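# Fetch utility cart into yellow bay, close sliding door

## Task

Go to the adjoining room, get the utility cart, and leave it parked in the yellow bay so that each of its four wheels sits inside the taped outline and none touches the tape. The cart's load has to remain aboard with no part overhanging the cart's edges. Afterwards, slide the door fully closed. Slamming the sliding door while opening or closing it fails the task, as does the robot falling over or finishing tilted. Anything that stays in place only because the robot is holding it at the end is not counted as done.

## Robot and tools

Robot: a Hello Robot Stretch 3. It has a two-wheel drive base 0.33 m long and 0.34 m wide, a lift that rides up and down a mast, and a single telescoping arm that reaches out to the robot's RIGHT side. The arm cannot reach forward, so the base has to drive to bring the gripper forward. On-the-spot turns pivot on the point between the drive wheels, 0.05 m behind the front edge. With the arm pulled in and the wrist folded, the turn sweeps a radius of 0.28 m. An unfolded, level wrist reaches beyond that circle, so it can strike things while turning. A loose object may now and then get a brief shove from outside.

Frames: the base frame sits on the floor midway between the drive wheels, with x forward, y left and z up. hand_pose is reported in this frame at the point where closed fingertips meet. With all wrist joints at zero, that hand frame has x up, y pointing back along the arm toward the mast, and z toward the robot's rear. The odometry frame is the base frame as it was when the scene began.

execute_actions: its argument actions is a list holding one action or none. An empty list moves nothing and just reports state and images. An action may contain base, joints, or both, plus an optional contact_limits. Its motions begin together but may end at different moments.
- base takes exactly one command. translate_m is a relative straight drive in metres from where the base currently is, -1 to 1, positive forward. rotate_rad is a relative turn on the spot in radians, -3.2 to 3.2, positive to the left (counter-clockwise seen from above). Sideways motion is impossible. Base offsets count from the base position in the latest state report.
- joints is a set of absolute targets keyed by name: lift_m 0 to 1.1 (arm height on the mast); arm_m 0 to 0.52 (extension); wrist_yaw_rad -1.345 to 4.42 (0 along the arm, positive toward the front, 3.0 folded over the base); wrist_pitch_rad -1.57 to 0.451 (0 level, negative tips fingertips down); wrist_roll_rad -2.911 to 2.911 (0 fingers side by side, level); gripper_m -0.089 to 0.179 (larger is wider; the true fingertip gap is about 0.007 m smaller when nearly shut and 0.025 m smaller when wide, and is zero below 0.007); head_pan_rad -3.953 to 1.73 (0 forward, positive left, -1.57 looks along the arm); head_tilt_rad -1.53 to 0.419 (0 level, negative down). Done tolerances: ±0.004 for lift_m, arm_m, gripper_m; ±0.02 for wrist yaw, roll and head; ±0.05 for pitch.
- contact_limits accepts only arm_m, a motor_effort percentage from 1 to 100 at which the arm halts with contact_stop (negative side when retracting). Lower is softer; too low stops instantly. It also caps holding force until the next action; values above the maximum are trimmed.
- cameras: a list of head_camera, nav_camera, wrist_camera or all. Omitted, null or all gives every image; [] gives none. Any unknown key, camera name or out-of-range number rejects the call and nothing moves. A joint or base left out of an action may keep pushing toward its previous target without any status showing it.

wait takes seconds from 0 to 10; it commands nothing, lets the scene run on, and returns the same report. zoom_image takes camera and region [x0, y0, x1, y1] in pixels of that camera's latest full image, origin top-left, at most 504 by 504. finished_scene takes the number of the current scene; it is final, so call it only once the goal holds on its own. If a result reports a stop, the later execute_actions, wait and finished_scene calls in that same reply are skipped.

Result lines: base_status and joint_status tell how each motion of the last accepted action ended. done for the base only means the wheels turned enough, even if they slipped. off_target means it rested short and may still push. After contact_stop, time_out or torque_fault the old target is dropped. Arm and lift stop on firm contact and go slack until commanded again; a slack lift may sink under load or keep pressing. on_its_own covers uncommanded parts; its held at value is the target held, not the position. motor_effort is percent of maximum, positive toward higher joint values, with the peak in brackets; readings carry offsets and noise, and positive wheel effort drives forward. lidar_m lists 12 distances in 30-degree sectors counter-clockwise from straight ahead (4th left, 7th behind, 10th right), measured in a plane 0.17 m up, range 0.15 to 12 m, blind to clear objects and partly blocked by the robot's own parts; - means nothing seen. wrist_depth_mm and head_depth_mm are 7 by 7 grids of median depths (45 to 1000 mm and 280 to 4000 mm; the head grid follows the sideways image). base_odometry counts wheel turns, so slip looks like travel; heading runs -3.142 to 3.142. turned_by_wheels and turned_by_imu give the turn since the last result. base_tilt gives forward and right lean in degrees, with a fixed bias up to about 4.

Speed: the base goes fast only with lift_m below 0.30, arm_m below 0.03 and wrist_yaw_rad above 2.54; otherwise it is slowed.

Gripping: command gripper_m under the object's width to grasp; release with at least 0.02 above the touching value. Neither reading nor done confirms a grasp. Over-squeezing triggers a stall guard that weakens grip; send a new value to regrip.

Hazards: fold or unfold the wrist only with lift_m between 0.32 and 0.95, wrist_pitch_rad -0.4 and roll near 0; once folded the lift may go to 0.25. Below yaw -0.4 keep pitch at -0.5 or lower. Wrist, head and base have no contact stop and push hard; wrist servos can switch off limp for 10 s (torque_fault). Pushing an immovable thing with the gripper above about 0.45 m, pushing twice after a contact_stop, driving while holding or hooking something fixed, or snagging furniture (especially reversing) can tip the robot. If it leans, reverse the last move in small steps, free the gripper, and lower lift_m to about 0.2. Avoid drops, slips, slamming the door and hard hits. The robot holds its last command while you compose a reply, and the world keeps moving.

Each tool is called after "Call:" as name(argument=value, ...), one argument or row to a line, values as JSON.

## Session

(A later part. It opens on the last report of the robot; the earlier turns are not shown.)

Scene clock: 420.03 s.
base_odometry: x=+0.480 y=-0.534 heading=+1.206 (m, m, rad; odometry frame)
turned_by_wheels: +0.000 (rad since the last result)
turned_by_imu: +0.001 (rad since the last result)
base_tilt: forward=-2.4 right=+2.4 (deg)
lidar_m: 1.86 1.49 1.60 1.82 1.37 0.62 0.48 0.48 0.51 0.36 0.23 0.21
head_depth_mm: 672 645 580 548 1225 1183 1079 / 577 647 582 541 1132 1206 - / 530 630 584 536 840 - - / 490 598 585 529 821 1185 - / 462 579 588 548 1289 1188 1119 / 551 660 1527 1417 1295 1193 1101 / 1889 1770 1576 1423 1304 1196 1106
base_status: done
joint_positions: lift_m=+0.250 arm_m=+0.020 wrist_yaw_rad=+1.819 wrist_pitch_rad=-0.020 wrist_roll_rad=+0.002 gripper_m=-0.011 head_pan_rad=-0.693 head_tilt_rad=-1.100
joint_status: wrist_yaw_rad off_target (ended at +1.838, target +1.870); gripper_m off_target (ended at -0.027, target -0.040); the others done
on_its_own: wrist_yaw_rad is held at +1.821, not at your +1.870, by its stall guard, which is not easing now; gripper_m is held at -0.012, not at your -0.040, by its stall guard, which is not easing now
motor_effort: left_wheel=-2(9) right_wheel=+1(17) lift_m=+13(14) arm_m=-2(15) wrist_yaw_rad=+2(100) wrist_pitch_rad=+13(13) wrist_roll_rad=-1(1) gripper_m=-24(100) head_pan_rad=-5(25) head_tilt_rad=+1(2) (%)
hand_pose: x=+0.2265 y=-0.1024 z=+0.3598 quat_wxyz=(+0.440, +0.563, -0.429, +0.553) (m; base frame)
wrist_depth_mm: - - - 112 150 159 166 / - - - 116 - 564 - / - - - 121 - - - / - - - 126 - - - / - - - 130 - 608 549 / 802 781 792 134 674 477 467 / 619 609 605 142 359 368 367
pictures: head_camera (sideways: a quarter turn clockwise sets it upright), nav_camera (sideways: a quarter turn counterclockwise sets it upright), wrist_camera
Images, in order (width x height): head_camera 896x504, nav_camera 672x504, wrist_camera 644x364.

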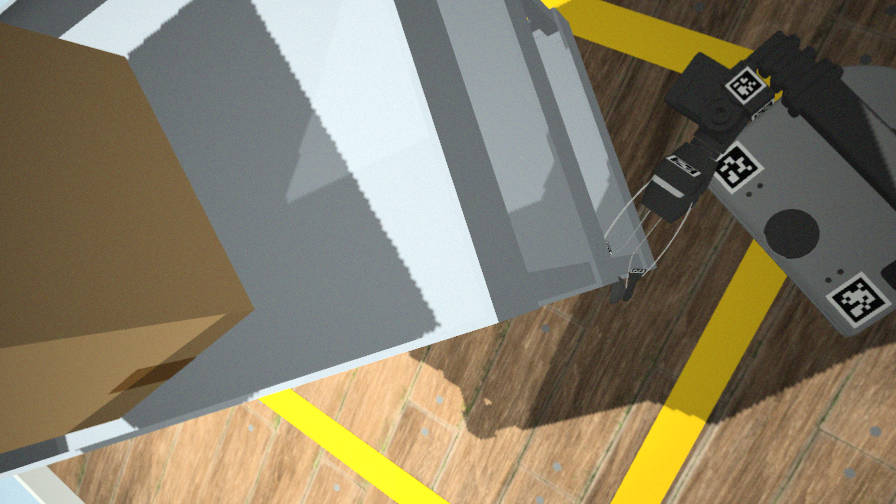

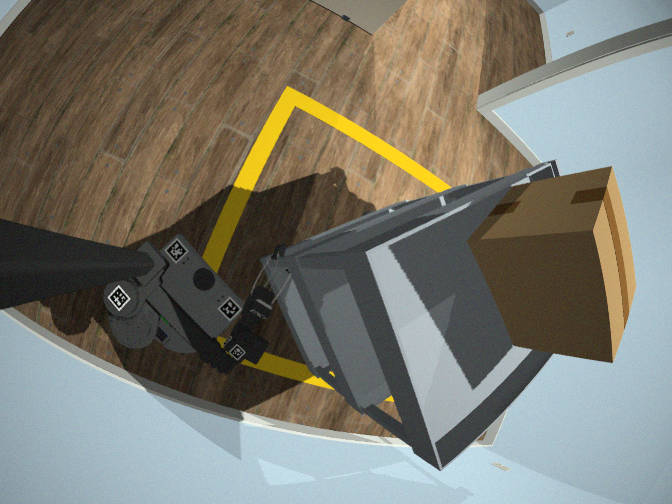

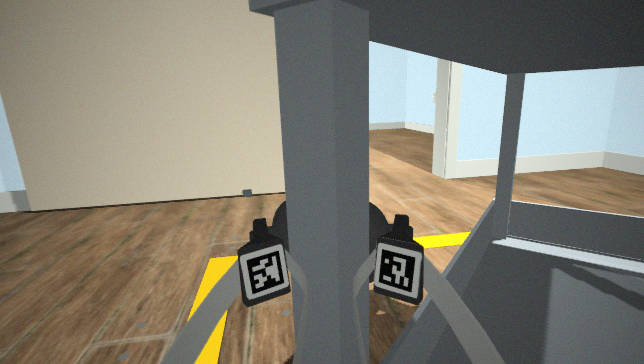

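Call:
execute_actions(
  actions=[
    {"base":{"rotate_rad":0.15},"joints":{"gripper_m":-0.035,"wrist_yaw_rad":1.83}},
  ],
  cameras=[],
)

Call:
execute_actions(
  actions=[
    {"base":{"translate_m":0.13},"joints":{"gripper_m":-0.045,"head_pan_rad":-0.9,"head_tilt_rad":-1.0}},
  ],
)

Scene clock: 446.57 s.
base_odometry: x=+0.480 y=-0.534 heading=+1.355 (m, m, rad; odometry frame)
turned_by_wheels: +0.150 (rad since the last result)
turned_by_imu: +0.149 (rad since the last result)
base_tilt: forward=-2.3 right=+2.4 (deg)
lidar_m: 1.50 1.50 1.71 1.79 0.99 0.56 0.48 0.48 0.54 0.30 0.22 0.22
head_depth_mm: 529 626 579 534 834 1186 1078 / 503 619 582 529 839 1210 - / 479 590 584 529 828 - - / 471 584 586 531 809 1187 - / 614 656 605 1365 1301 1195 1121 / 1943 1747 1571 1413 1297 1193 1104 / 1837 1762 1569 1421 1295 1195 1115
base_status: done
joint_positions: lift_m=+0.250 arm_m=+0.020 wrist_yaw_rad=+1.799 wrist_pitch_rad=-0.021 wrist_roll_rad=+0.002 gripper_m=-0.030 head_pan_rad=-0.693 head_tilt_rad=-1.100
joint_status: wrist_yaw_rad off_target (ended at +1.799, target +1.830); gripper_m off_target (ended at -0.030, target -0.035)
on_its_own: wrist_yaw_rad is at rest, and its effort (+40) is outside its rest range (-12 to +12)
motor_effort: left_wheel=-4(8) right_wheel=+4(17) lift_m=+14(13) arm_m=-3(1) wrist_yaw_rad=+40(54) wrist_pitch_rad=+13(13) wrist_roll_rad=-1(1) gripper_m=-31(100) head_pan_rad=-4(4) head_tilt_rad=+0(1) (%)
hand_pose: x=+0.2277 y=-0.1074 z=+0.3597 quat_wxyz=(+0.446, +0.559, -0.434, +0.549) (m; base frame)
wrist_depth_mm: - - - 110 150 158 167 / - - - 115 - - - / - - - 120 - - - / - - - 125 - - - / - - - 129 - - 542 / 798 779 784 132 683 447 462 / 606 619 595 141 559 367 366
pictures: none
No camera images: the call's "cameras" was empty. Leave "cameras" out to get every camera's image.

Scene clock: 448.97 s.
base_odometry: x=+0.508 y=-0.407 heading=+1.355 (m, m, rad; odometry frame)
turned_by_wheels: +0.000 (rad since the last result)
turned_by_imu: +0.000 (rad since the last result)
base_tilt: forward=-2.4 right=+2.4 (deg)
lidar_m: 1.38 1.37 1.57 1.83 1.25 0.70 0.60 0.60 0.39 0.22 0.19 0.19
head_depth_mm: 471 578 633 560 516 1071 1088 / 450 546 626 560 517 787 - / 432 519 616 563 512 795 - / 414 494 605 565 512 793 1115 / 409 502 618 566 507 1068 1102 / 704 750 669 578 517 1214 1105 / 1941 1967 1711 1513 1346 1222 1105
base_status: done
joint_positions: lift_m=+0.250 arm_m=+0.020 wrist_yaw_rad=+1.866 wrist_pitch_rad=-0.021 wrist_roll_rad=+0.002 gripper_m=-0.034 head_pan_rad=-0.893 head_tilt_rad=-1.001
joint_status: gripper_m off_target (ended at -0.034, target -0.045); the others done
on_its_own: wrist_yaw_rad is held at +1.853, not at your +1.830, by its stall guard, which is not easing now; gripper_m is held at -0.034, not at your -0.045, by its stall guard, which is still easing; wrist_yaw_rad is at rest, and its effort (-16) is outside its rest range (-12 to +12)
motor_effort: left_wheel=-1(5) right_wheel=+3(15) lift_m=+13(13) arm_m=+3(2) wrist_yaw_rad=-16(70) wrist_pitch_rad=+13(13) wrist_roll_rad=-1(1) gripper_m=-14(98) head_pan_rad=-4(26) head_tilt_rad=+0(14) (%)
hand_pose: x=+0.2233 y=-0.0905 z=+0.3598 quat_wxyz=(+0.427, +0.573, -0.415, +0.563) (m; base frame)
wrist_depth_mm: - - - 109 152 159 168 / - - - 114 - - - / - - - 118 - - - / - - - 123 - - - / - - - 127 - - 925 / 797 792 787 133 725 736 721 / 623 607 599 140 584 576 333
pictures: head_camera (sideways: a quarter turn clockwise sets it upright), nav_camera (sideways: a quarter turn counterclockwise sets it upright), wrist_camera
Images, in order (width x height): head_camera 896x504, nav_camera 672x504, wrist_camera 644x364.

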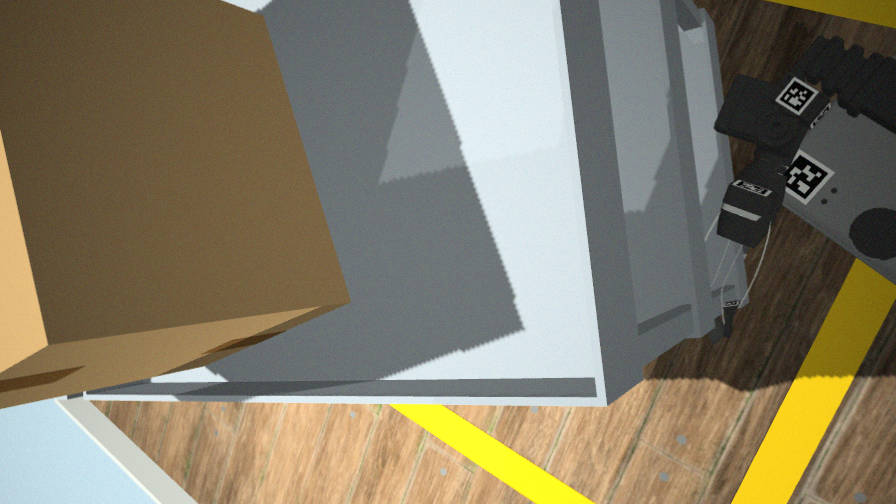

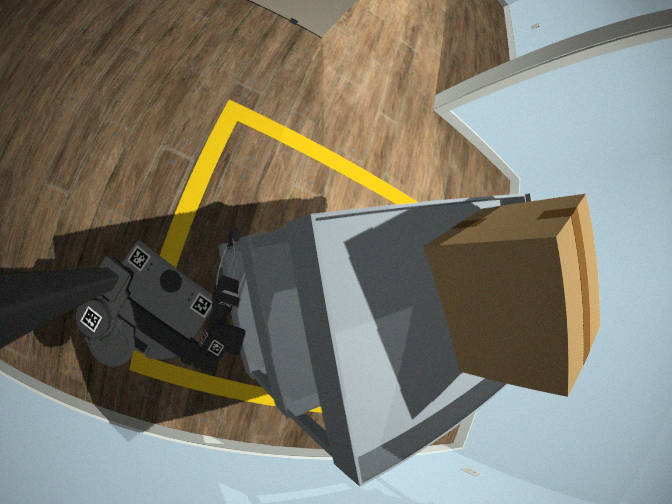

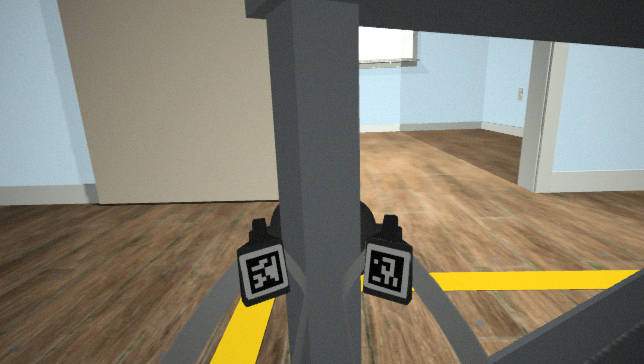

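Call:
zoom_image(
  camera="nav_camera",
  region=[100, 180, 480, 500],
)

Call:
zoom_image(
  camera="head_camera",
  region=[600, 0, 896, 200],
)

Region (100, 180, 480, 500) of nav_camera's 672x504 image, scaled by 1.326, with more detail than that image has; it fills the top 424 rows of this view, and the rest is white.

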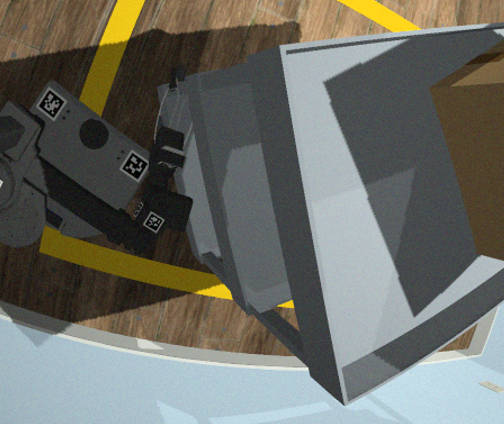

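Region (600, 0, 896, 200) of head_camera's 896x504 image, scaled by 1.703, with more detail than that image has; it fills the top 341 rows of this view, and the rest is white.

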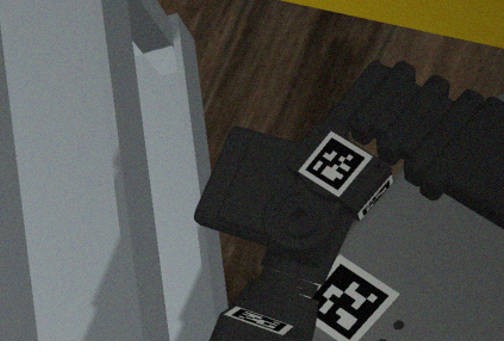

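Call:
execute_actions(
  actions=[
    {"base":{"rotate_rad":0.15},"joints":{"gripper_m":-0.035,"wrist_yaw_rad":1.85}},
  ],
  cameras=[],
)

Call:
execute_actions(
  actions=[
    {"base":{"translate_m":0.08},"joints":{"gripper_m":-0.045}},
  ],
)

Scene clock: 465.23 s.
base_odometry: x=+0.508 y=-0.407 heading=+1.505 (m, m, rad; odometry frame)
turned_by_wheels: +0.149 (rad since the last result)
turned_by_imu: +0.149 (rad since the last result)
base_tilt: forward=-2.4 right=+2.4 (deg)
lidar_m: 1.37 1.39 1.80 1.83 0.99 0.65 0.60 0.61 0.30 0.21 0.20 0.20
head_depth_mm: 429 519 611 558 499 785 1091 / 421 508 612 562 509 776 - / 413 495 604 564 512 790 - / 436 533 619 564 513 988 1116 / 2125 1889 633 559 515 1178 1098 / 1893 1954 1710 1498 1306 1211 1100 / 1684 1861 1706 1507 1342 1214 1111
base_status: done
joint_positions: lift_m=+0.250 arm_m=+0.020 wrist_yaw_rad=+1.793 wrist_pitch_rad=-0.021 wrist_roll_rad=+0.002 gripper_m=-0.030 head_pan_rad=-0.893 head_tilt_rad=-1.001
joint_status: wrist_yaw_rad off_target (ended at +1.793, target +1.850); gripper_m off_target (ended at -0.030, target -0.035)
on_its_own: wrist_yaw_rad is at rest, and its effort (+73) is outside its rest range (-12 to +12)
motor_effort: left_wheel=-7(8) right_wheel=+12(13) lift_m=+13(14) arm_m=-2(3) wrist_yaw_rad=+73(74) wrist_pitch_rad=+13(13) wrist_roll_rad=-1(1) gripper_m=-29(100) head_pan_rad=-4(3) head_tilt_rad=+1(0) (%)
hand_pose: x=+0.2281 y=-0.1089 z=+0.3597 quat_wxyz=(+0.447, +0.557, -0.436, +0.547) (m; base frame)
wrist_depth_mm: - - - 109 151 159 167 / - - - 113 - - - / - - - 117 - - - / - - - 123 - - - / - - - 127 - - 948 / 802 782 766 132 707 730 722 / 613 616 596 141 583 572 296
pictures: none
No camera images: the call's "cameras" was empty. Leave "cameras" out to get every camera's image.

Scene clock: 466.97 s.
base_odometry: x=+0.513 y=-0.327 heading=+1.504 (m, m, rad; odometry frame)
turned_by_wheels: +0.000 (rad since the last result)
turned_by_imu: +0.000 (rad since the last result)
base_tilt: forward=-2.3 right=+2.4 (deg)
lidar_m: 1.29 1.31 1.70 1.84 1.13 0.74 0.68 0.69 0.25 0.19 0.18 0.19
head_depth_mm: 400 480 597 559 500 745 1068 / 402 476 595 562 501 756 - / 406 489 593 564 503 778 - / 2129 721 631 564 513 794 1118 / 2051 1989 1670 549 515 1181 1105 / 1803 1930 1708 1508 1300 1212 1109 / 1590 1806 1718 1513 1344 1214 1110
base_status: done
joint_positions: lift_m=+0.250 arm_m=+0.020 wrist_yaw_rad=+1.765 wrist_pitch_rad=-0.021 wrist_roll_rad=+0.002 gripper_m=-0.037 head_pan_rad=-0.893 head_tilt_rad=-1.001
joint_status: gripper_m off_target (ended at -0.037, target -0.045)
on_its_own: wrist_yaw_rad is held at +1.778, not at your +1.850, by its stall guard, which is not easing now; gripper_m is held at -0.037, not at your -0.045, by its stall guard, which is still easing; wrist_yaw_rad is at rest, and its effort (+16) is outside its rest range (-12 to +12)
motor_effort: left_wheel=-3(6) right_wheel=+7(16) lift_m=+14(14) arm_m=-2(3) wrist_yaw_rad=+16(74) wrist_pitch_rad=+13(13) wrist_roll_rad=-1(1) gripper_m=-11(99) head_pan_rad=-3(4) head_tilt_rad=+0(1) (%)
hand_pose: x=+0.2295 y=-0.1159 z=+0.3597 quat_wxyz=(+0.455, +0.551, -0.443, +0.541) (m; base frame)
wrist_depth_mm: - - - 109 - - 168 / - - - 113 - - - / - - - 118 - - - / - - - 122 - - - / - - - 127 - - 985 / 805 782 783 132 708 713 714 / 611 604 597 139 572 578 566
pictures: head_camera (sideways: a quarter turn clockwise sets it upright), nav_camera (sideways: a quarter turn counterclockwise sets it upright), wrist_camera
Images, in order (width x height): head_camera 896x504, nav_camera 672x504, wrist_camera 644x364.

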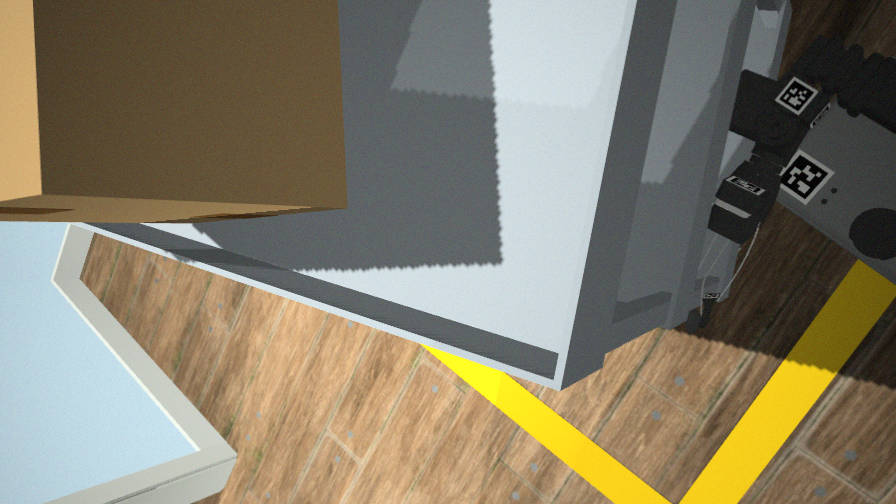

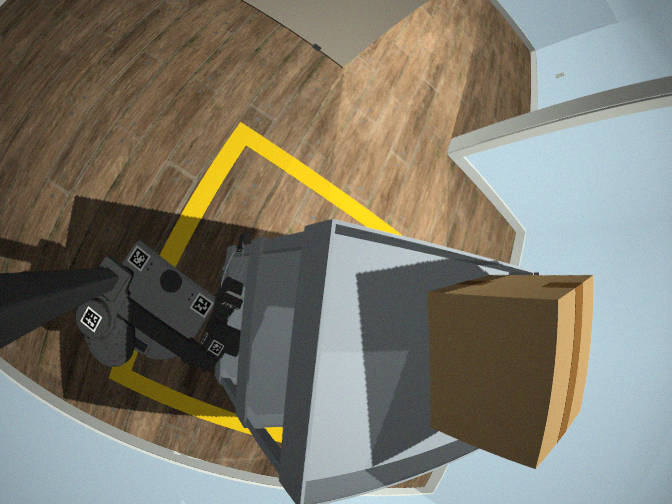

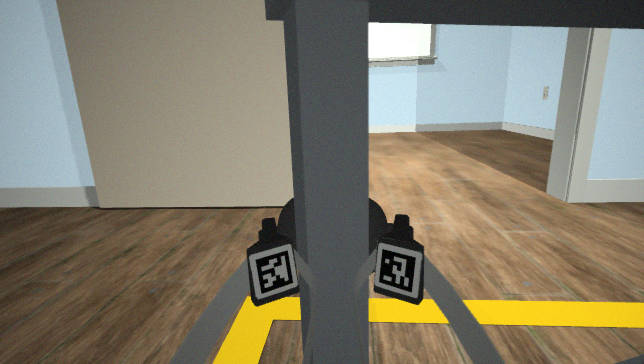

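Call:
zoom_image(
  camera="head_camera",
  region=[560, 0, 896, 360],
)

Region (560, 0, 896, 360) of head_camera's 896x504 image, scaled by 1.400, with more detail than that image has; it fills the left 470 columns of this view, and the rest is white.

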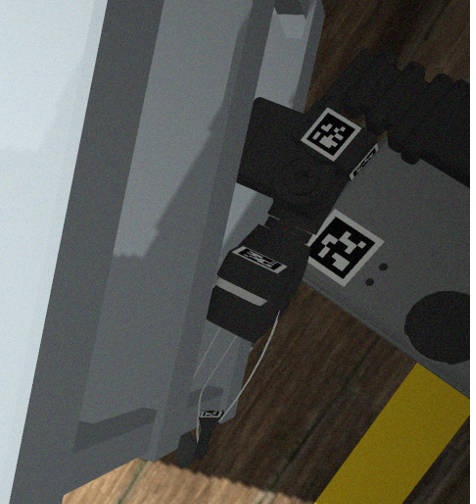

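Call:
execute_actions(
  actions=[
    {"joints":{"arm_m":0.10,"gripper_m":-0.035,"wrist_yaw_rad":1.78,"head_pan_rad":-1.2,"head_tilt_rad":-1.1}},
  ],
)

Scene clock: 519.57 s.
base_odometry: x=+0.513 y=-0.327 heading=+1.505 (m, m, rad; odometry frame)
turned_by_wheels: +0.001 (rad since the last result)
turned_by_imu: +0.001 (rad since the last result)
base_tilt: forward=-2.3 right=+2.4 (deg)
lidar_m: 1.29 1.31 1.70 1.84 1.13 0.73 0.68 0.69 0.33 0.24 0.24 0.25
head_depth_mm: 572 649 585 542 970 1185 1091 / 544 637 586 537 833 1201 - / 521 628 588 539 831 1215 - / 497 605 593 536 829 1189 - / 476 587 594 536 827 1195 1102 / 627 647 579 499 1291 1194 1102 / 2013 1783 1590 1435 1304 1201 1108
base_status: not commanded
joint_positions: lift_m=+0.250 arm_m=+0.100 wrist_yaw_rad=+1.839 wrist_pitch_rad=-0.020 wrist_roll_rad=+0.000 gripper_m=-0.023 head_pan_rad=-1.194 head_tilt_rad=-1.088
joint_status: wrist_yaw_rad off_target (ended at +1.839, target +1.780); gripper_m off_target (ended at -0.023, target -0.035); the others done
on_its_own: wrist_yaw_rad is held at +1.841, not at your +1.780, by its stall guard, which is not easing now; gripper_m is held at -0.024, not at your -0.035, by its stall guard, which is still easing
motor_effort: left_wheel=+1(8) right_wheel=-7(15) lift_m=+15(15) arm_m=+5(30) wrist_yaw_rad=+4(100) wrist_pitch_rad=+12(15) wrist_roll_rad=+0(2) gripper_m=-30(99) head_pan_rad=-5(31) head_tilt_rad=-7(20) (%)
hand_pose: x=+0.2253 y=-0.1769 z=+0.3600 quat_wxyz=(+0.435, +0.566, -0.423, +0.558) (m; base frame)
wrist_depth_mm: - - - 109 - - 168 / - - - 113 - - - / - - - 117 - - - / - - - 121 - - - / - - - 127 - - 943 / 789 781 778 132 706 758 716 / 625 603 603 138 598 570 567
pictures: head_camera (sideways: a quarter turn clockwise sets it upright), nav_camera (sideways: a quarter turn counterclockwise sets it upright), wrist_camera
Images, in order (width x height): head_camera 896x504, nav_camera 672x504, wrist_camera 644x364.

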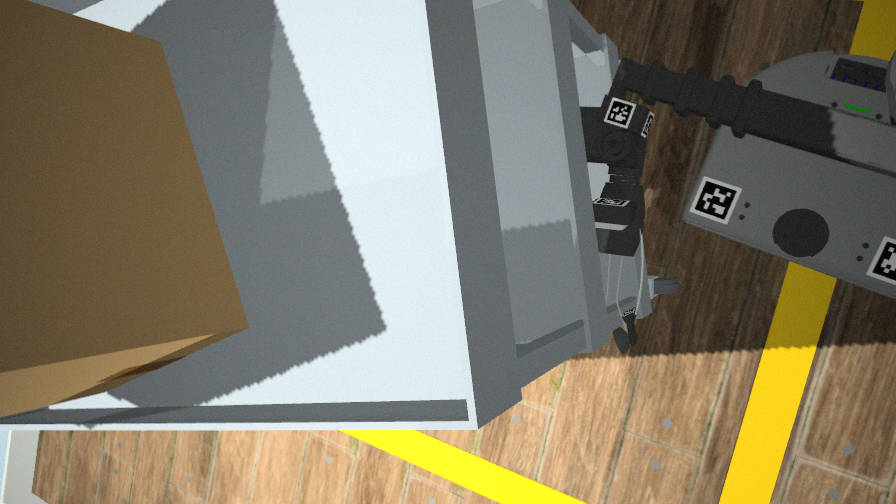

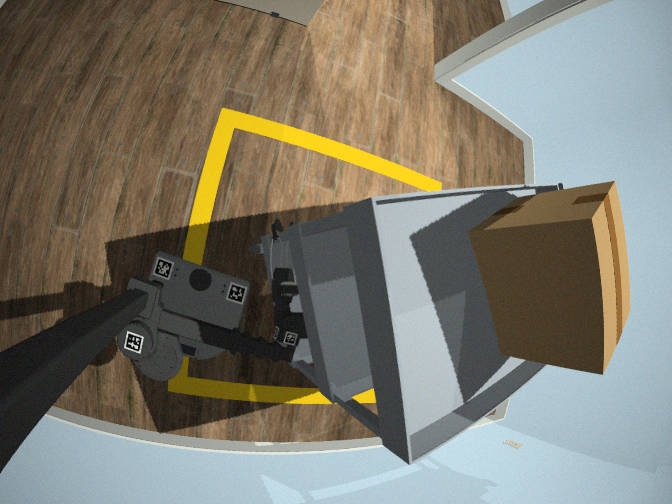

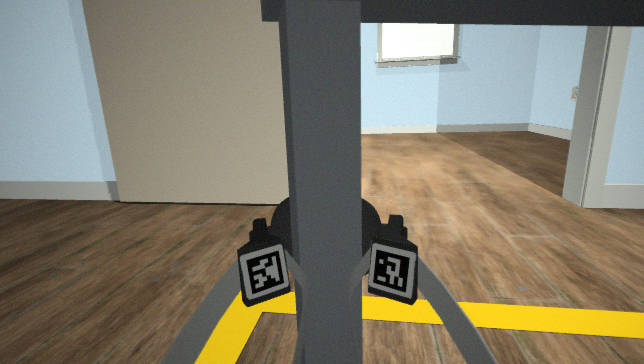

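Call:
execute_actions(
  actions=[
    {"joints":{"gripper_m":0.12,"wrist_yaw_rad":1.84}},
  ],
  cameras=[],
)

Call:
execute_actions(
  actions=[
    {"base":{"translate_m":-0.05},"joints":{"wrist_pitch_rad":-0.45}},
  ],
)

Scene clock: 523.23 s.
base_odometry: x=+0.513 y=-0.327 heading=+1.505 (m, m, rad; odometry frame)
turned_by_wheels: +0.000 (rad since the last result)
turned_by_imu: +0.000 (rad since the last result)
base_tilt: forward=-2.4 right=+2.4 (deg)
lidar_m: 1.29 1.31 1.70 1.83 1.12 0.74 0.68 0.69 0.33 0.25 0.24 0.25
head_depth_mm: 578 651 585 545 963 1179 1089 / 545 638 587 539 829 1197 - / 520 628 589 540 831 1212 - / 497 605 592 536 826 1186 - / 476 587 595 535 839 1178 1103 / 624 648 580 503 1288 1194 1103 / 2030 1785 1591 1439 1307 1198 1110
base_status: not commanded
joint_positions: lift_m=+0.250 arm_m=+0.100 wrist_yaw_rad=+1.838 wrist_pitch_rad=-0.019 wrist_roll_rad=+0.000 gripper_m=+0.120 head_pan_rad=-1.194 head_tilt_rad=-1.088
joint_status: all done
motor_effort: left_wheel=-1(2) right_wheel=+1(8) lift_m=+15(15) arm_m=+1(5) wrist_yaw_rad=+3(36) wrist_pitch_rad=+12(12) wrist_roll_rad=-1(0) gripper_m=+1(98) head_pan_rad=-3(3) head_tilt_rad=-7(8) (%)
hand_pose: x=+0.2253 y=-0.1774 z=+0.3602 quat_wxyz=(+0.435, +0.566, -0.423, +0.558) (m; base frame)
wrist_depth_mm: - - - 110 - 157 163 / - - - 114 - - - / - - - 119 - - - / - - - 123 - - - / - - - 129 - - - / 792 803 767 136 745 - 716 / 626 617 595 142 586 578 565
pictures: none
No camera images: the call's "cameras" was empty. Leave "cameras" out to get every camera's image.

Scene clock: 524.77 s.
base_odometry: x=+0.510 y=-0.377 heading=+1.505 (m, m, rad; odometry frame)
turned_by_wheels: +0.000 (rad since the last result)
turned_by_imu: +0.000 (rad since the last result)
base_tilt: forward=-2.4 right=+2.4 (deg)
lidar_m: 1.34 1.36 1.77 1.83 1.04 0.68 0.63 0.63 0.37 0.27 0.26 0.27
head_depth_mm: 703 654 585 552 1245 1176 1085 / 585 657 587 554 839 1206 - / 558 645 590 550 843 1210 - / 535 633 592 549 845 1190 - / 511 617 594 544 852 1187 1101 / 495 635 598 546 1250 1197 1106 / 734 671 579 548 1300 1202 1109
base_status: done
joint_positions: lift_m=+0.250 arm_m=+0.100 wrist_yaw_rad=+1.838 wrist_pitch_rad=-0.464 wrist_roll_rad=+0.000 gripper_m=+0.120 head_pan_rad=-1.194 head_tilt_rad=-1.088
joint_status: all done
motor_effort: left_wheel=-1(4) right_wheel=+1(3) lift_m=+15(15) arm_m=+2(3) wrist_yaw_rad=+2(3) wrist_pitch_rad=+9(10) wrist_roll_rad=+0(0) gripper_m=+0(0) head_pan_rad=-4(4) head_tilt_rad=-7(7) (%)
hand_pose: x=+0.1893 y=-0.1873 z=+0.2529 quat_wxyz=(+0.547, +0.646, -0.288, +0.449) (m; base frame)
wrist_depth_mm: - - - 158 - - - / - - 965 175 885 874 862 / 778 775 720 204 706 677 305 / 624 601 595 242 264 287 312 / 513 515 495 260 281 293 281 / 454 443 428 404 250 - 245 / 387 377 378 294 218 218 212
pictures: head_camera (sideways: a quarter turn clockwise sets it upright), nav_camera (sideways: a quarter turn counterclockwise sets it upright), wrist_camera
Images, in order (width x height): head_camera 896x504, nav_camera 672x504, wrist_camera 644x364.

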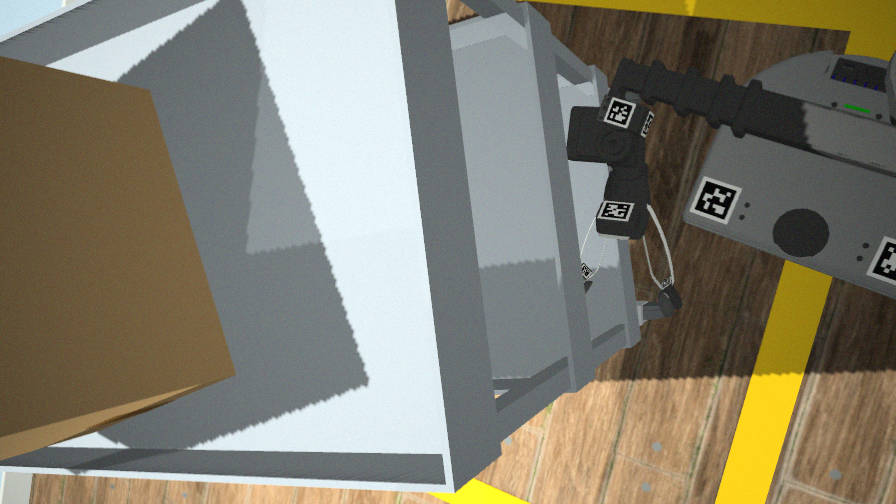

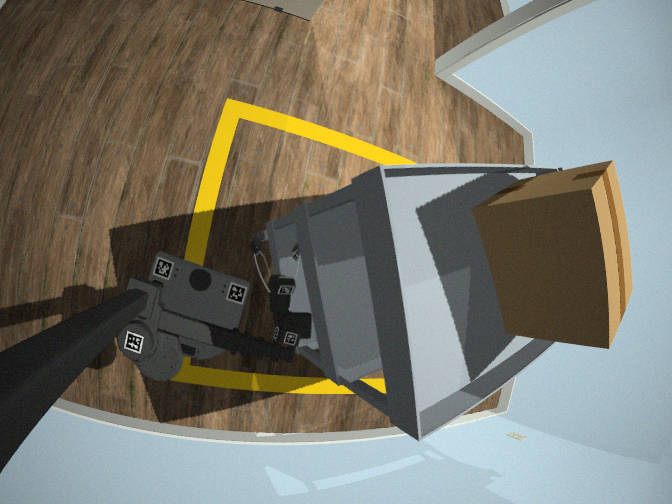

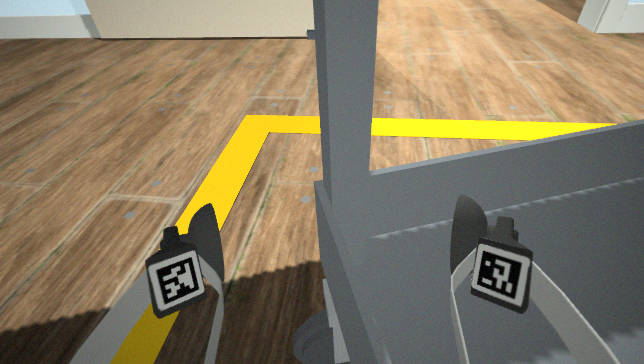

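Call:
execute_actions(
  actions=[
    {"joints":{"arm_m":0.0,"lift_m":0.27},"contact_limits":{"arm_m":15}},
  ],
)

Scene clock: 530.27 s.
base_odometry: x=+0.510 y=-0.377 heading=+1.505 (m, m, rad; odometry frame)
turned_by_wheels: +0.000 (rad since the last result)
turned_by_imu: +0.001 (rad since the last result)
base_tilt: forward=-2.4 right=+2.4 (deg)
lidar_m: 1.34 1.35 1.76 1.83 1.04 0.68 0.63 0.64 0.36 0.27 0.26 0.27
head_depth_mm: 703 650 586 553 1237 1183 1091 / 587 655 588 554 1089 1209 - / 559 646 590 549 1067 - - / 535 632 592 549 847 1188 - / 512 618 594 544 850 1188 1104 / 496 636 596 545 1257 1202 1103 / 734 670 581 548 1303 1201 1104
base_status: not commanded
joint_positions: lift_m=+0.269 arm_m=+0.002 wrist_yaw_rad=+1.839 wrist_pitch_rad=-0.464 wrist_roll_rad=+0.000 gripper_m=+0.120 head_pan_rad=-1.194 head_tilt_rad=-1.088
joint_status: all done
joint sent to its limit — the command would take arm_m past its lower limit, so that joint was sent only as far as its limit.
motor_effort: left_wheel=-1(1) right_wheel=+1(0) lift_m=+30(32) arm_m=-2(4) wrist_yaw_rad=+1(3) wrist_pitch_rad=+9(9) wrist_roll_rad=+0(0) gripper_m=+1(0) head_pan_rad=-4(4) head_tilt_rad=-7(7) (%)
contact_limits: arm_m 15 (drawing in: default 24, maximum 40; extending or still: default 35, maximum 56)
hand_pose: x=+0.1892 y=-0.0894 z=+0.2719 quat_wxyz=(+0.547, +0.646, -0.287, +0.449) (m; base frame)
wrist_depth_mm: - - - - - - 129 / - - - - 928 820 148 / 827 790 770 748 740 169 670 / 654 621 628 608 611 184 573 / 536 533 519 512 514 246 284 / 466 470 446 452 433 - 265 / 409 399 402 393 379 197 231
pictures: head_camera (sideways: a quarter turn clockwise sets it upright), nav_camera (sideways: a quarter turn counterclockwise sets it upright), wrist_camera
Images, in order (width x height): head_camera 896x504, nav_camera 672x504, wrist_camera 644x364.

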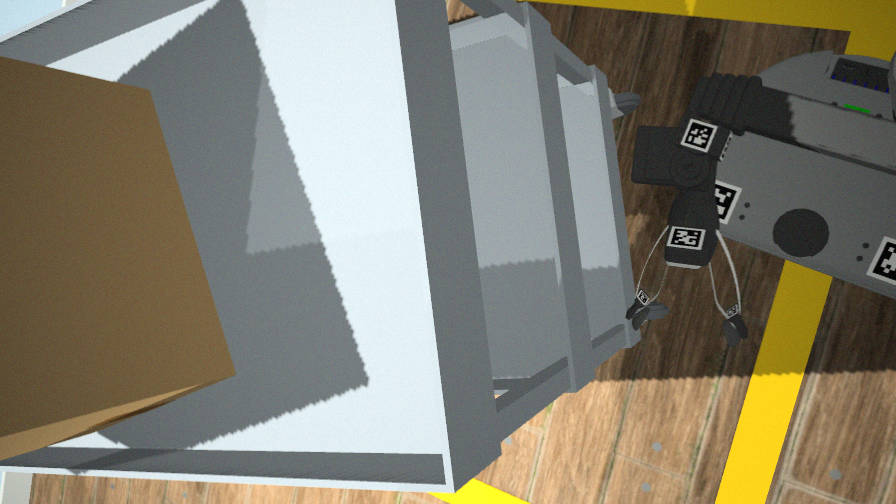

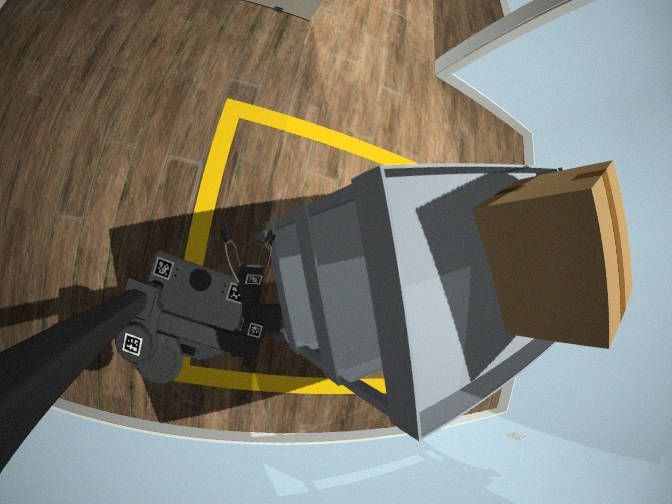

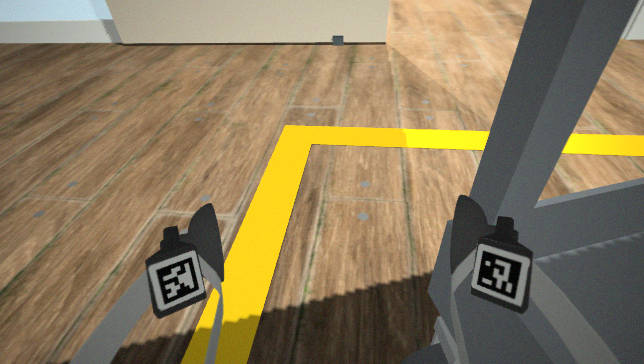

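Call:
execute_actions(
  actions=[
    {"base":{"rotate_rad":0.4},"joints":{"lift_m":0.34,"wrist_pitch_rad":-0.4,"gripper_m":0.0,"wrist_yaw_rad":2.1}},
  ],
  cameras=[],
)

Call:
execute_actions(
  actions=[
    {"base":{"translate_m":0.35},"joints":{"wrist_yaw_rad":3.0,"head_pan_rad":-2.2,"head_tilt_rad":-0.8}},
  ],
)

Scene clock: 541.87 s.
base_odometry: x=+0.510 y=-0.377 heading=+1.904 (m, m, rad; odometry frame)
turned_by_wheels: +0.400 (rad since the last result)
turned_by_imu: +0.402 (rad since the last result)
base_tilt: forward=-2.4 right=+2.4 (deg)
lidar_m: 1.34 1.56 1.83 1.26 0.73 0.63 0.63 0.73 0.28 0.26 0.27 1.34
head_depth_mm: 494 605 586 529 818 1141 1081 / 496 607 589 538 829 - - / 704 649 590 548 842 - - / 2003 661 584 557 1042 1216 - / 1942 1776 1570 1374 1293 1197 1104 / 1756 1771 1577 1426 1310 1193 1101 / 1765 1789 1584 1425 1308 1203 1111
base_status: done
joint_positions: lift_m=+0.339 arm_m=+0.002 wrist_yaw_rad=+2.098 wrist_pitch_rad=-0.418 wrist_roll_rad=+0.000 gripper_m=+0.000 head_pan_rad=-1.194 head_tilt_rad=-1.088
joint_status: all done
motor_effort: left_wheel=-2(5) right_wheel=+3(6) lift_m=+30(32) arm_m=-2(3) wrist_yaw_rad=+3(3) wrist_pitch_rad=+11(13) wrist_roll_rad=+0(0) gripper_m=-3(92) head_pan_rad=-3(4) head_tilt_rad=-7(7) (%)
hand_pose: x=+0.1726 y=-0.0342 z=+0.3522 quat_wxyz=(+0.472, +0.673, -0.217, +0.527) (m; base frame)
wrist_depth_mm: - - - - - - 890 / - - - - - - 934 / - - - 971 987 911 904 / 821 796 782 759 760 747 725 / 678 652 639 - 635 629 614 / 570 557 557 521 527 531 521 / 493 485 474 474 473 466 458
pictures: none
No camera images: the call's "cameras" was empty. Leave "cameras" out to get every camera's image.

Scene clock: 546.53 s.
base_odometry: x=+0.395 y=-0.046 heading=+1.904 (m, m, rad; odometry frame)
turned_by_wheels: +0.000 (rad since the last result)
turned_by_imu: +0.000 (rad since the last result)
base_tilt: forward=-2.4 right=+2.3 (deg)
lidar_m: 1.00 1.16 1.73 1.74 1.12 0.97 0.97 0.36 0.30 0.55 1.51 1.01
head_depth_mm: 1391 1512 773 698 1070 1255 1125 / 1653 1748 807 663 929 1211 1126 / 1874 882 812 668 604 862 1131 / 652 682 765 670 577 775 1095 / 640 587 670 669 899 1182 1130 / 645 538 651 708 1203 1283 1136 / 650 588 715 1076 1465 1290 1135
base_status: done
joint_positions: lift_m=+0.339 arm_m=+0.002 wrist_yaw_rad=+2.998 wrist_pitch_rad=-0.418 wrist_roll_rad=+0.000 gripper_m=+0.000 head_pan_rad=-2.193 head_tilt_rad=-0.804
joint_status: all done
motor_effort: left_wheel=-2(3) right_wheel=+2(6) lift_m=+30(30) arm_m=-2(3) wrist_yaw_rad=+2(5) wrist_pitch_rad=+11(11) wrist_roll_rad=-1(0) gripper_m=-3(3) head_pan_rad=-3(50) head_tilt_rad=+2(27) (%)
hand_pose: x=+0.0108 y=+0.0751 z=+0.3522 quat_wxyz=(+0.196, +0.700, +0.097, +0.680) (m; base frame)
wrist_depth_mm: 981 - - - - - - / - - - - - - - / 982 - - 978 954 937 900 / 840 810 783 775 758 740 718 / 672 657 666 - 623 623 603 / 578 562 - - 538 534 519 / 495 503 - - 472 469 460
pictures: head_camera (sideways: a quarter turn clockwise sets it upright), nav_camera (sideways: a quarter turn counterclockwise sets it upright), wrist_camera
Images, in order (width x height): head_camera 896x504, nav_camera 672x504, wrist_camera 644x364.

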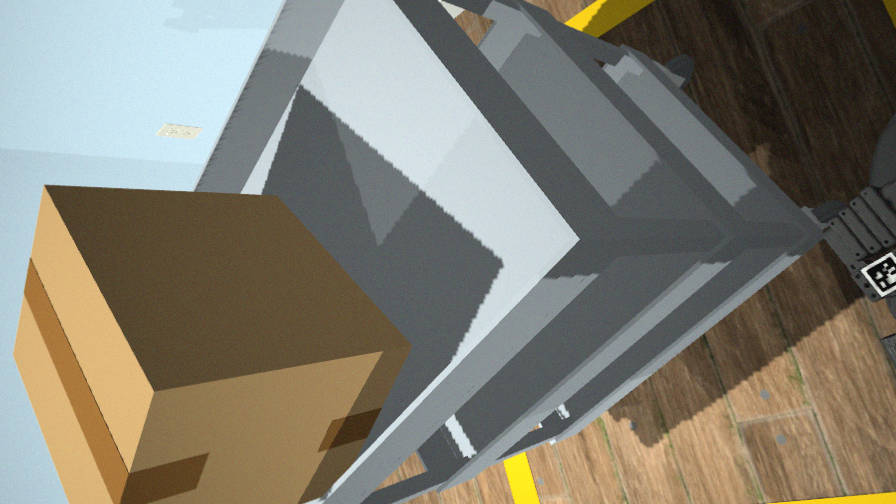

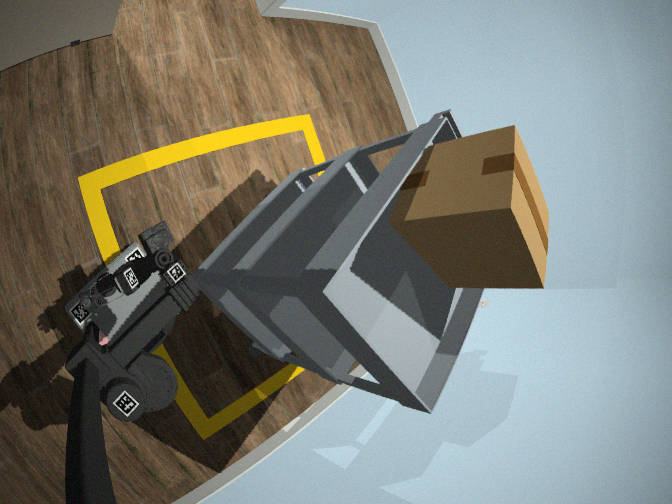

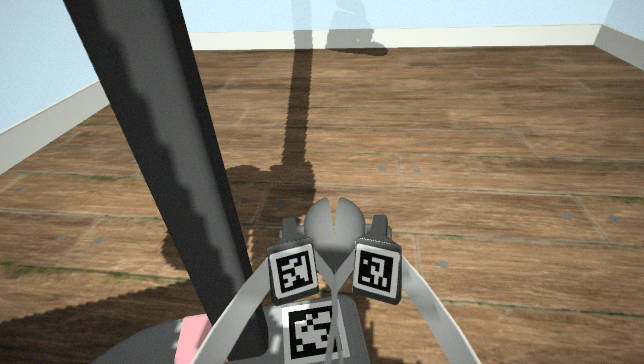

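Call:
execute_actions(
  actions=[
    {"base":{"rotate_rad":-0.5},"joints":{"lift_m":0.25}},
  ],
  cameras=[],
)

Call:
execute_actions(
  actions=[
    {"base":{"translate_m":0.4},"joints":{"head_pan_rad":-2.0,"head_tilt_rad":-0.95}},
  ],
)

Scene clock: 555.90 s.
base_odometry: x=+0.395 y=-0.046 heading=+1.404 (m, m, rad; odometry frame)
turned_by_wheels: -0.500 (rad since the last result)
turned_by_imu: -0.501 (rad since the last result)
base_tilt: forward=-2.3 right=+2.4 (deg)
lidar_m: 1.00 1.00 1.19 1.74 1.74 1.10 0.97 0.97 0.35 0.30 0.59 1.51
head_depth_mm: 892 1002 1129 1309 1429 1276 1126 / 959 1089 1242 1452 1475 1280 1122 / 1043 1193 1376 1617 1473 1279 1148 / 1141 1305 781 988 1171 1241 1159 / 1245 1456 796 655 921 860 1085 / 1369 1651 814 672 545 706 1080 / 1544 1836 828 677 571 819 1121
base_status: done
joint_positions: lift_m=+0.251 arm_m=+0.002 wrist_yaw_rad=+2.999 wrist_pitch_rad=-0.418 wrist_roll_rad=+0.000 gripper_m=+0.000 head_pan_rad=-2.193 head_tilt_rad=-0.803
joint_status: all done
motor_effort: left_wheel=+2(6) right_wheel=-3(6) lift_m=+11(29) arm_m=-2(3) wrist_yaw_rad=+2(2) wrist_pitch_rad=+11(11) wrist_roll_rad=+0(0) gripper_m=-3(2) head_pan_rad=-3(4) head_tilt_rad=+2(2) (%)
hand_pose: x=+0.0107 y=+0.0751 z=+0.2633 quat_wxyz=(+0.196, +0.700, +0.097, +0.680) (m; base frame)
wrist_depth_mm: - - - - - - 860 / - - - - - - 883 / 857 837 807 805 786 746 747 / 673 659 637 642 606 594 590 / 541 536 544 - 501 497 493 / 470 - - - 431 429 424 / - - - - 380 372 372
pictures: none
No camera images: the call's "cameras" was empty. Leave "cameras" out to get every camera's image.

Scene clock: 558.97 s.
base_odometry: x=+0.462 y=+0.348 heading=+1.404 (m, m, rad; odometry frame)
turned_by_wheels: +0.000 (rad since the last result)
turned_by_imu: +0.000 (rad since the last result)
base_tilt: forward=-2.3 right=+2.4 (deg)
lidar_m: 0.62 0.62 0.73 1.42 1.83 1.54 1.35 0.52 0.53 0.69 1.29 1.19
head_depth_mm: 911 805 650 973 1335 1218 1119 / 901 808 680 978 1227 1217 - / 588 685 1064 1020 1271 1227 - / 607 691 1094 1220 1345 1225 - / 624 717 1119 1328 1377 1224 1092 / 844 802 1695 1533 1375 1230 1112 / 1796 1999 1826 1572 1387 1229 1116
base_status: done
joint_positions: lift_m=+0.251 arm_m=+0.002 wrist_yaw_rad=+2.999 wrist_pitch_rad=-0.418 wrist_roll_rad=+0.000 gripper_m=+0.000 head_pan_rad=-2.007 head_tilt_rad=-0.938
joint_status: all done
motor_effort: left_wheel=+2(8) right_wheel=-3(6) lift_m=+12(11) arm_m=-2(2) wrist_yaw_rad=+1(1) wrist_pitch_rad=+11(11) wrist_roll_rad=+0(0) gripper_m=-3(3) head_pan_rad=+4(27) head_tilt_rad=-7(25) (%)
hand_pose: x=+0.0106 y=+0.0751 z=+0.2633 quat_wxyz=(+0.196, +0.700, +0.097, +0.680) (m; base frame)
wrist_depth_mm: - - - - 950 697 542 / - - - - 962 701 550 / 853 830 825 802 798 702 572 / 675 659 642 623 603 596 559 / 543 532 549 - 505 498 495 / 474 - - - 437 427 427 / - - - - 376 374 374
pictures: head_camera (sideways: a quarter turn clockwise sets it upright), nav_camera (sideways: a quarter turn counterclockwise sets it upright), wrist_camera
Images, in order (width x height): head_camera 896x504, nav_camera 672x504, wrist_camera 644x364.

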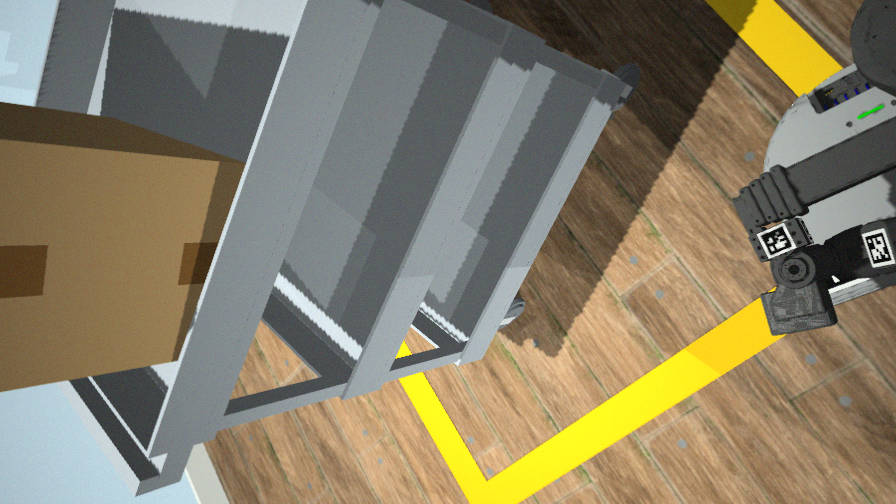

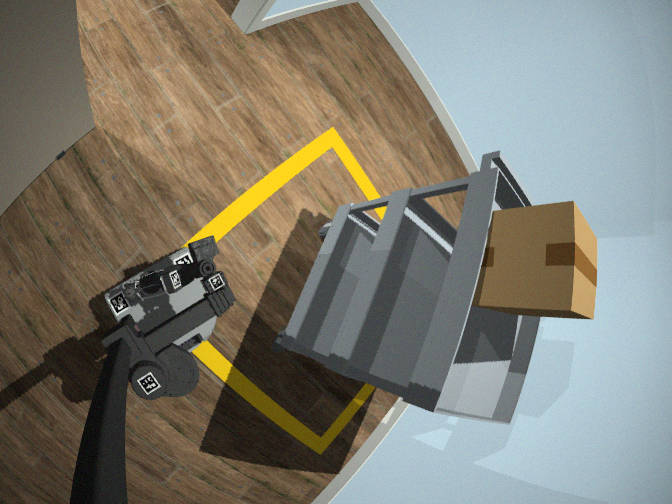

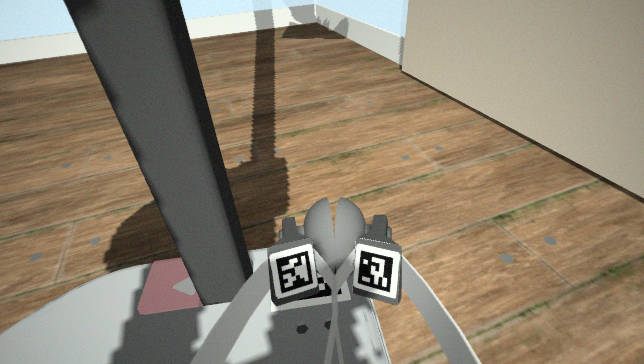

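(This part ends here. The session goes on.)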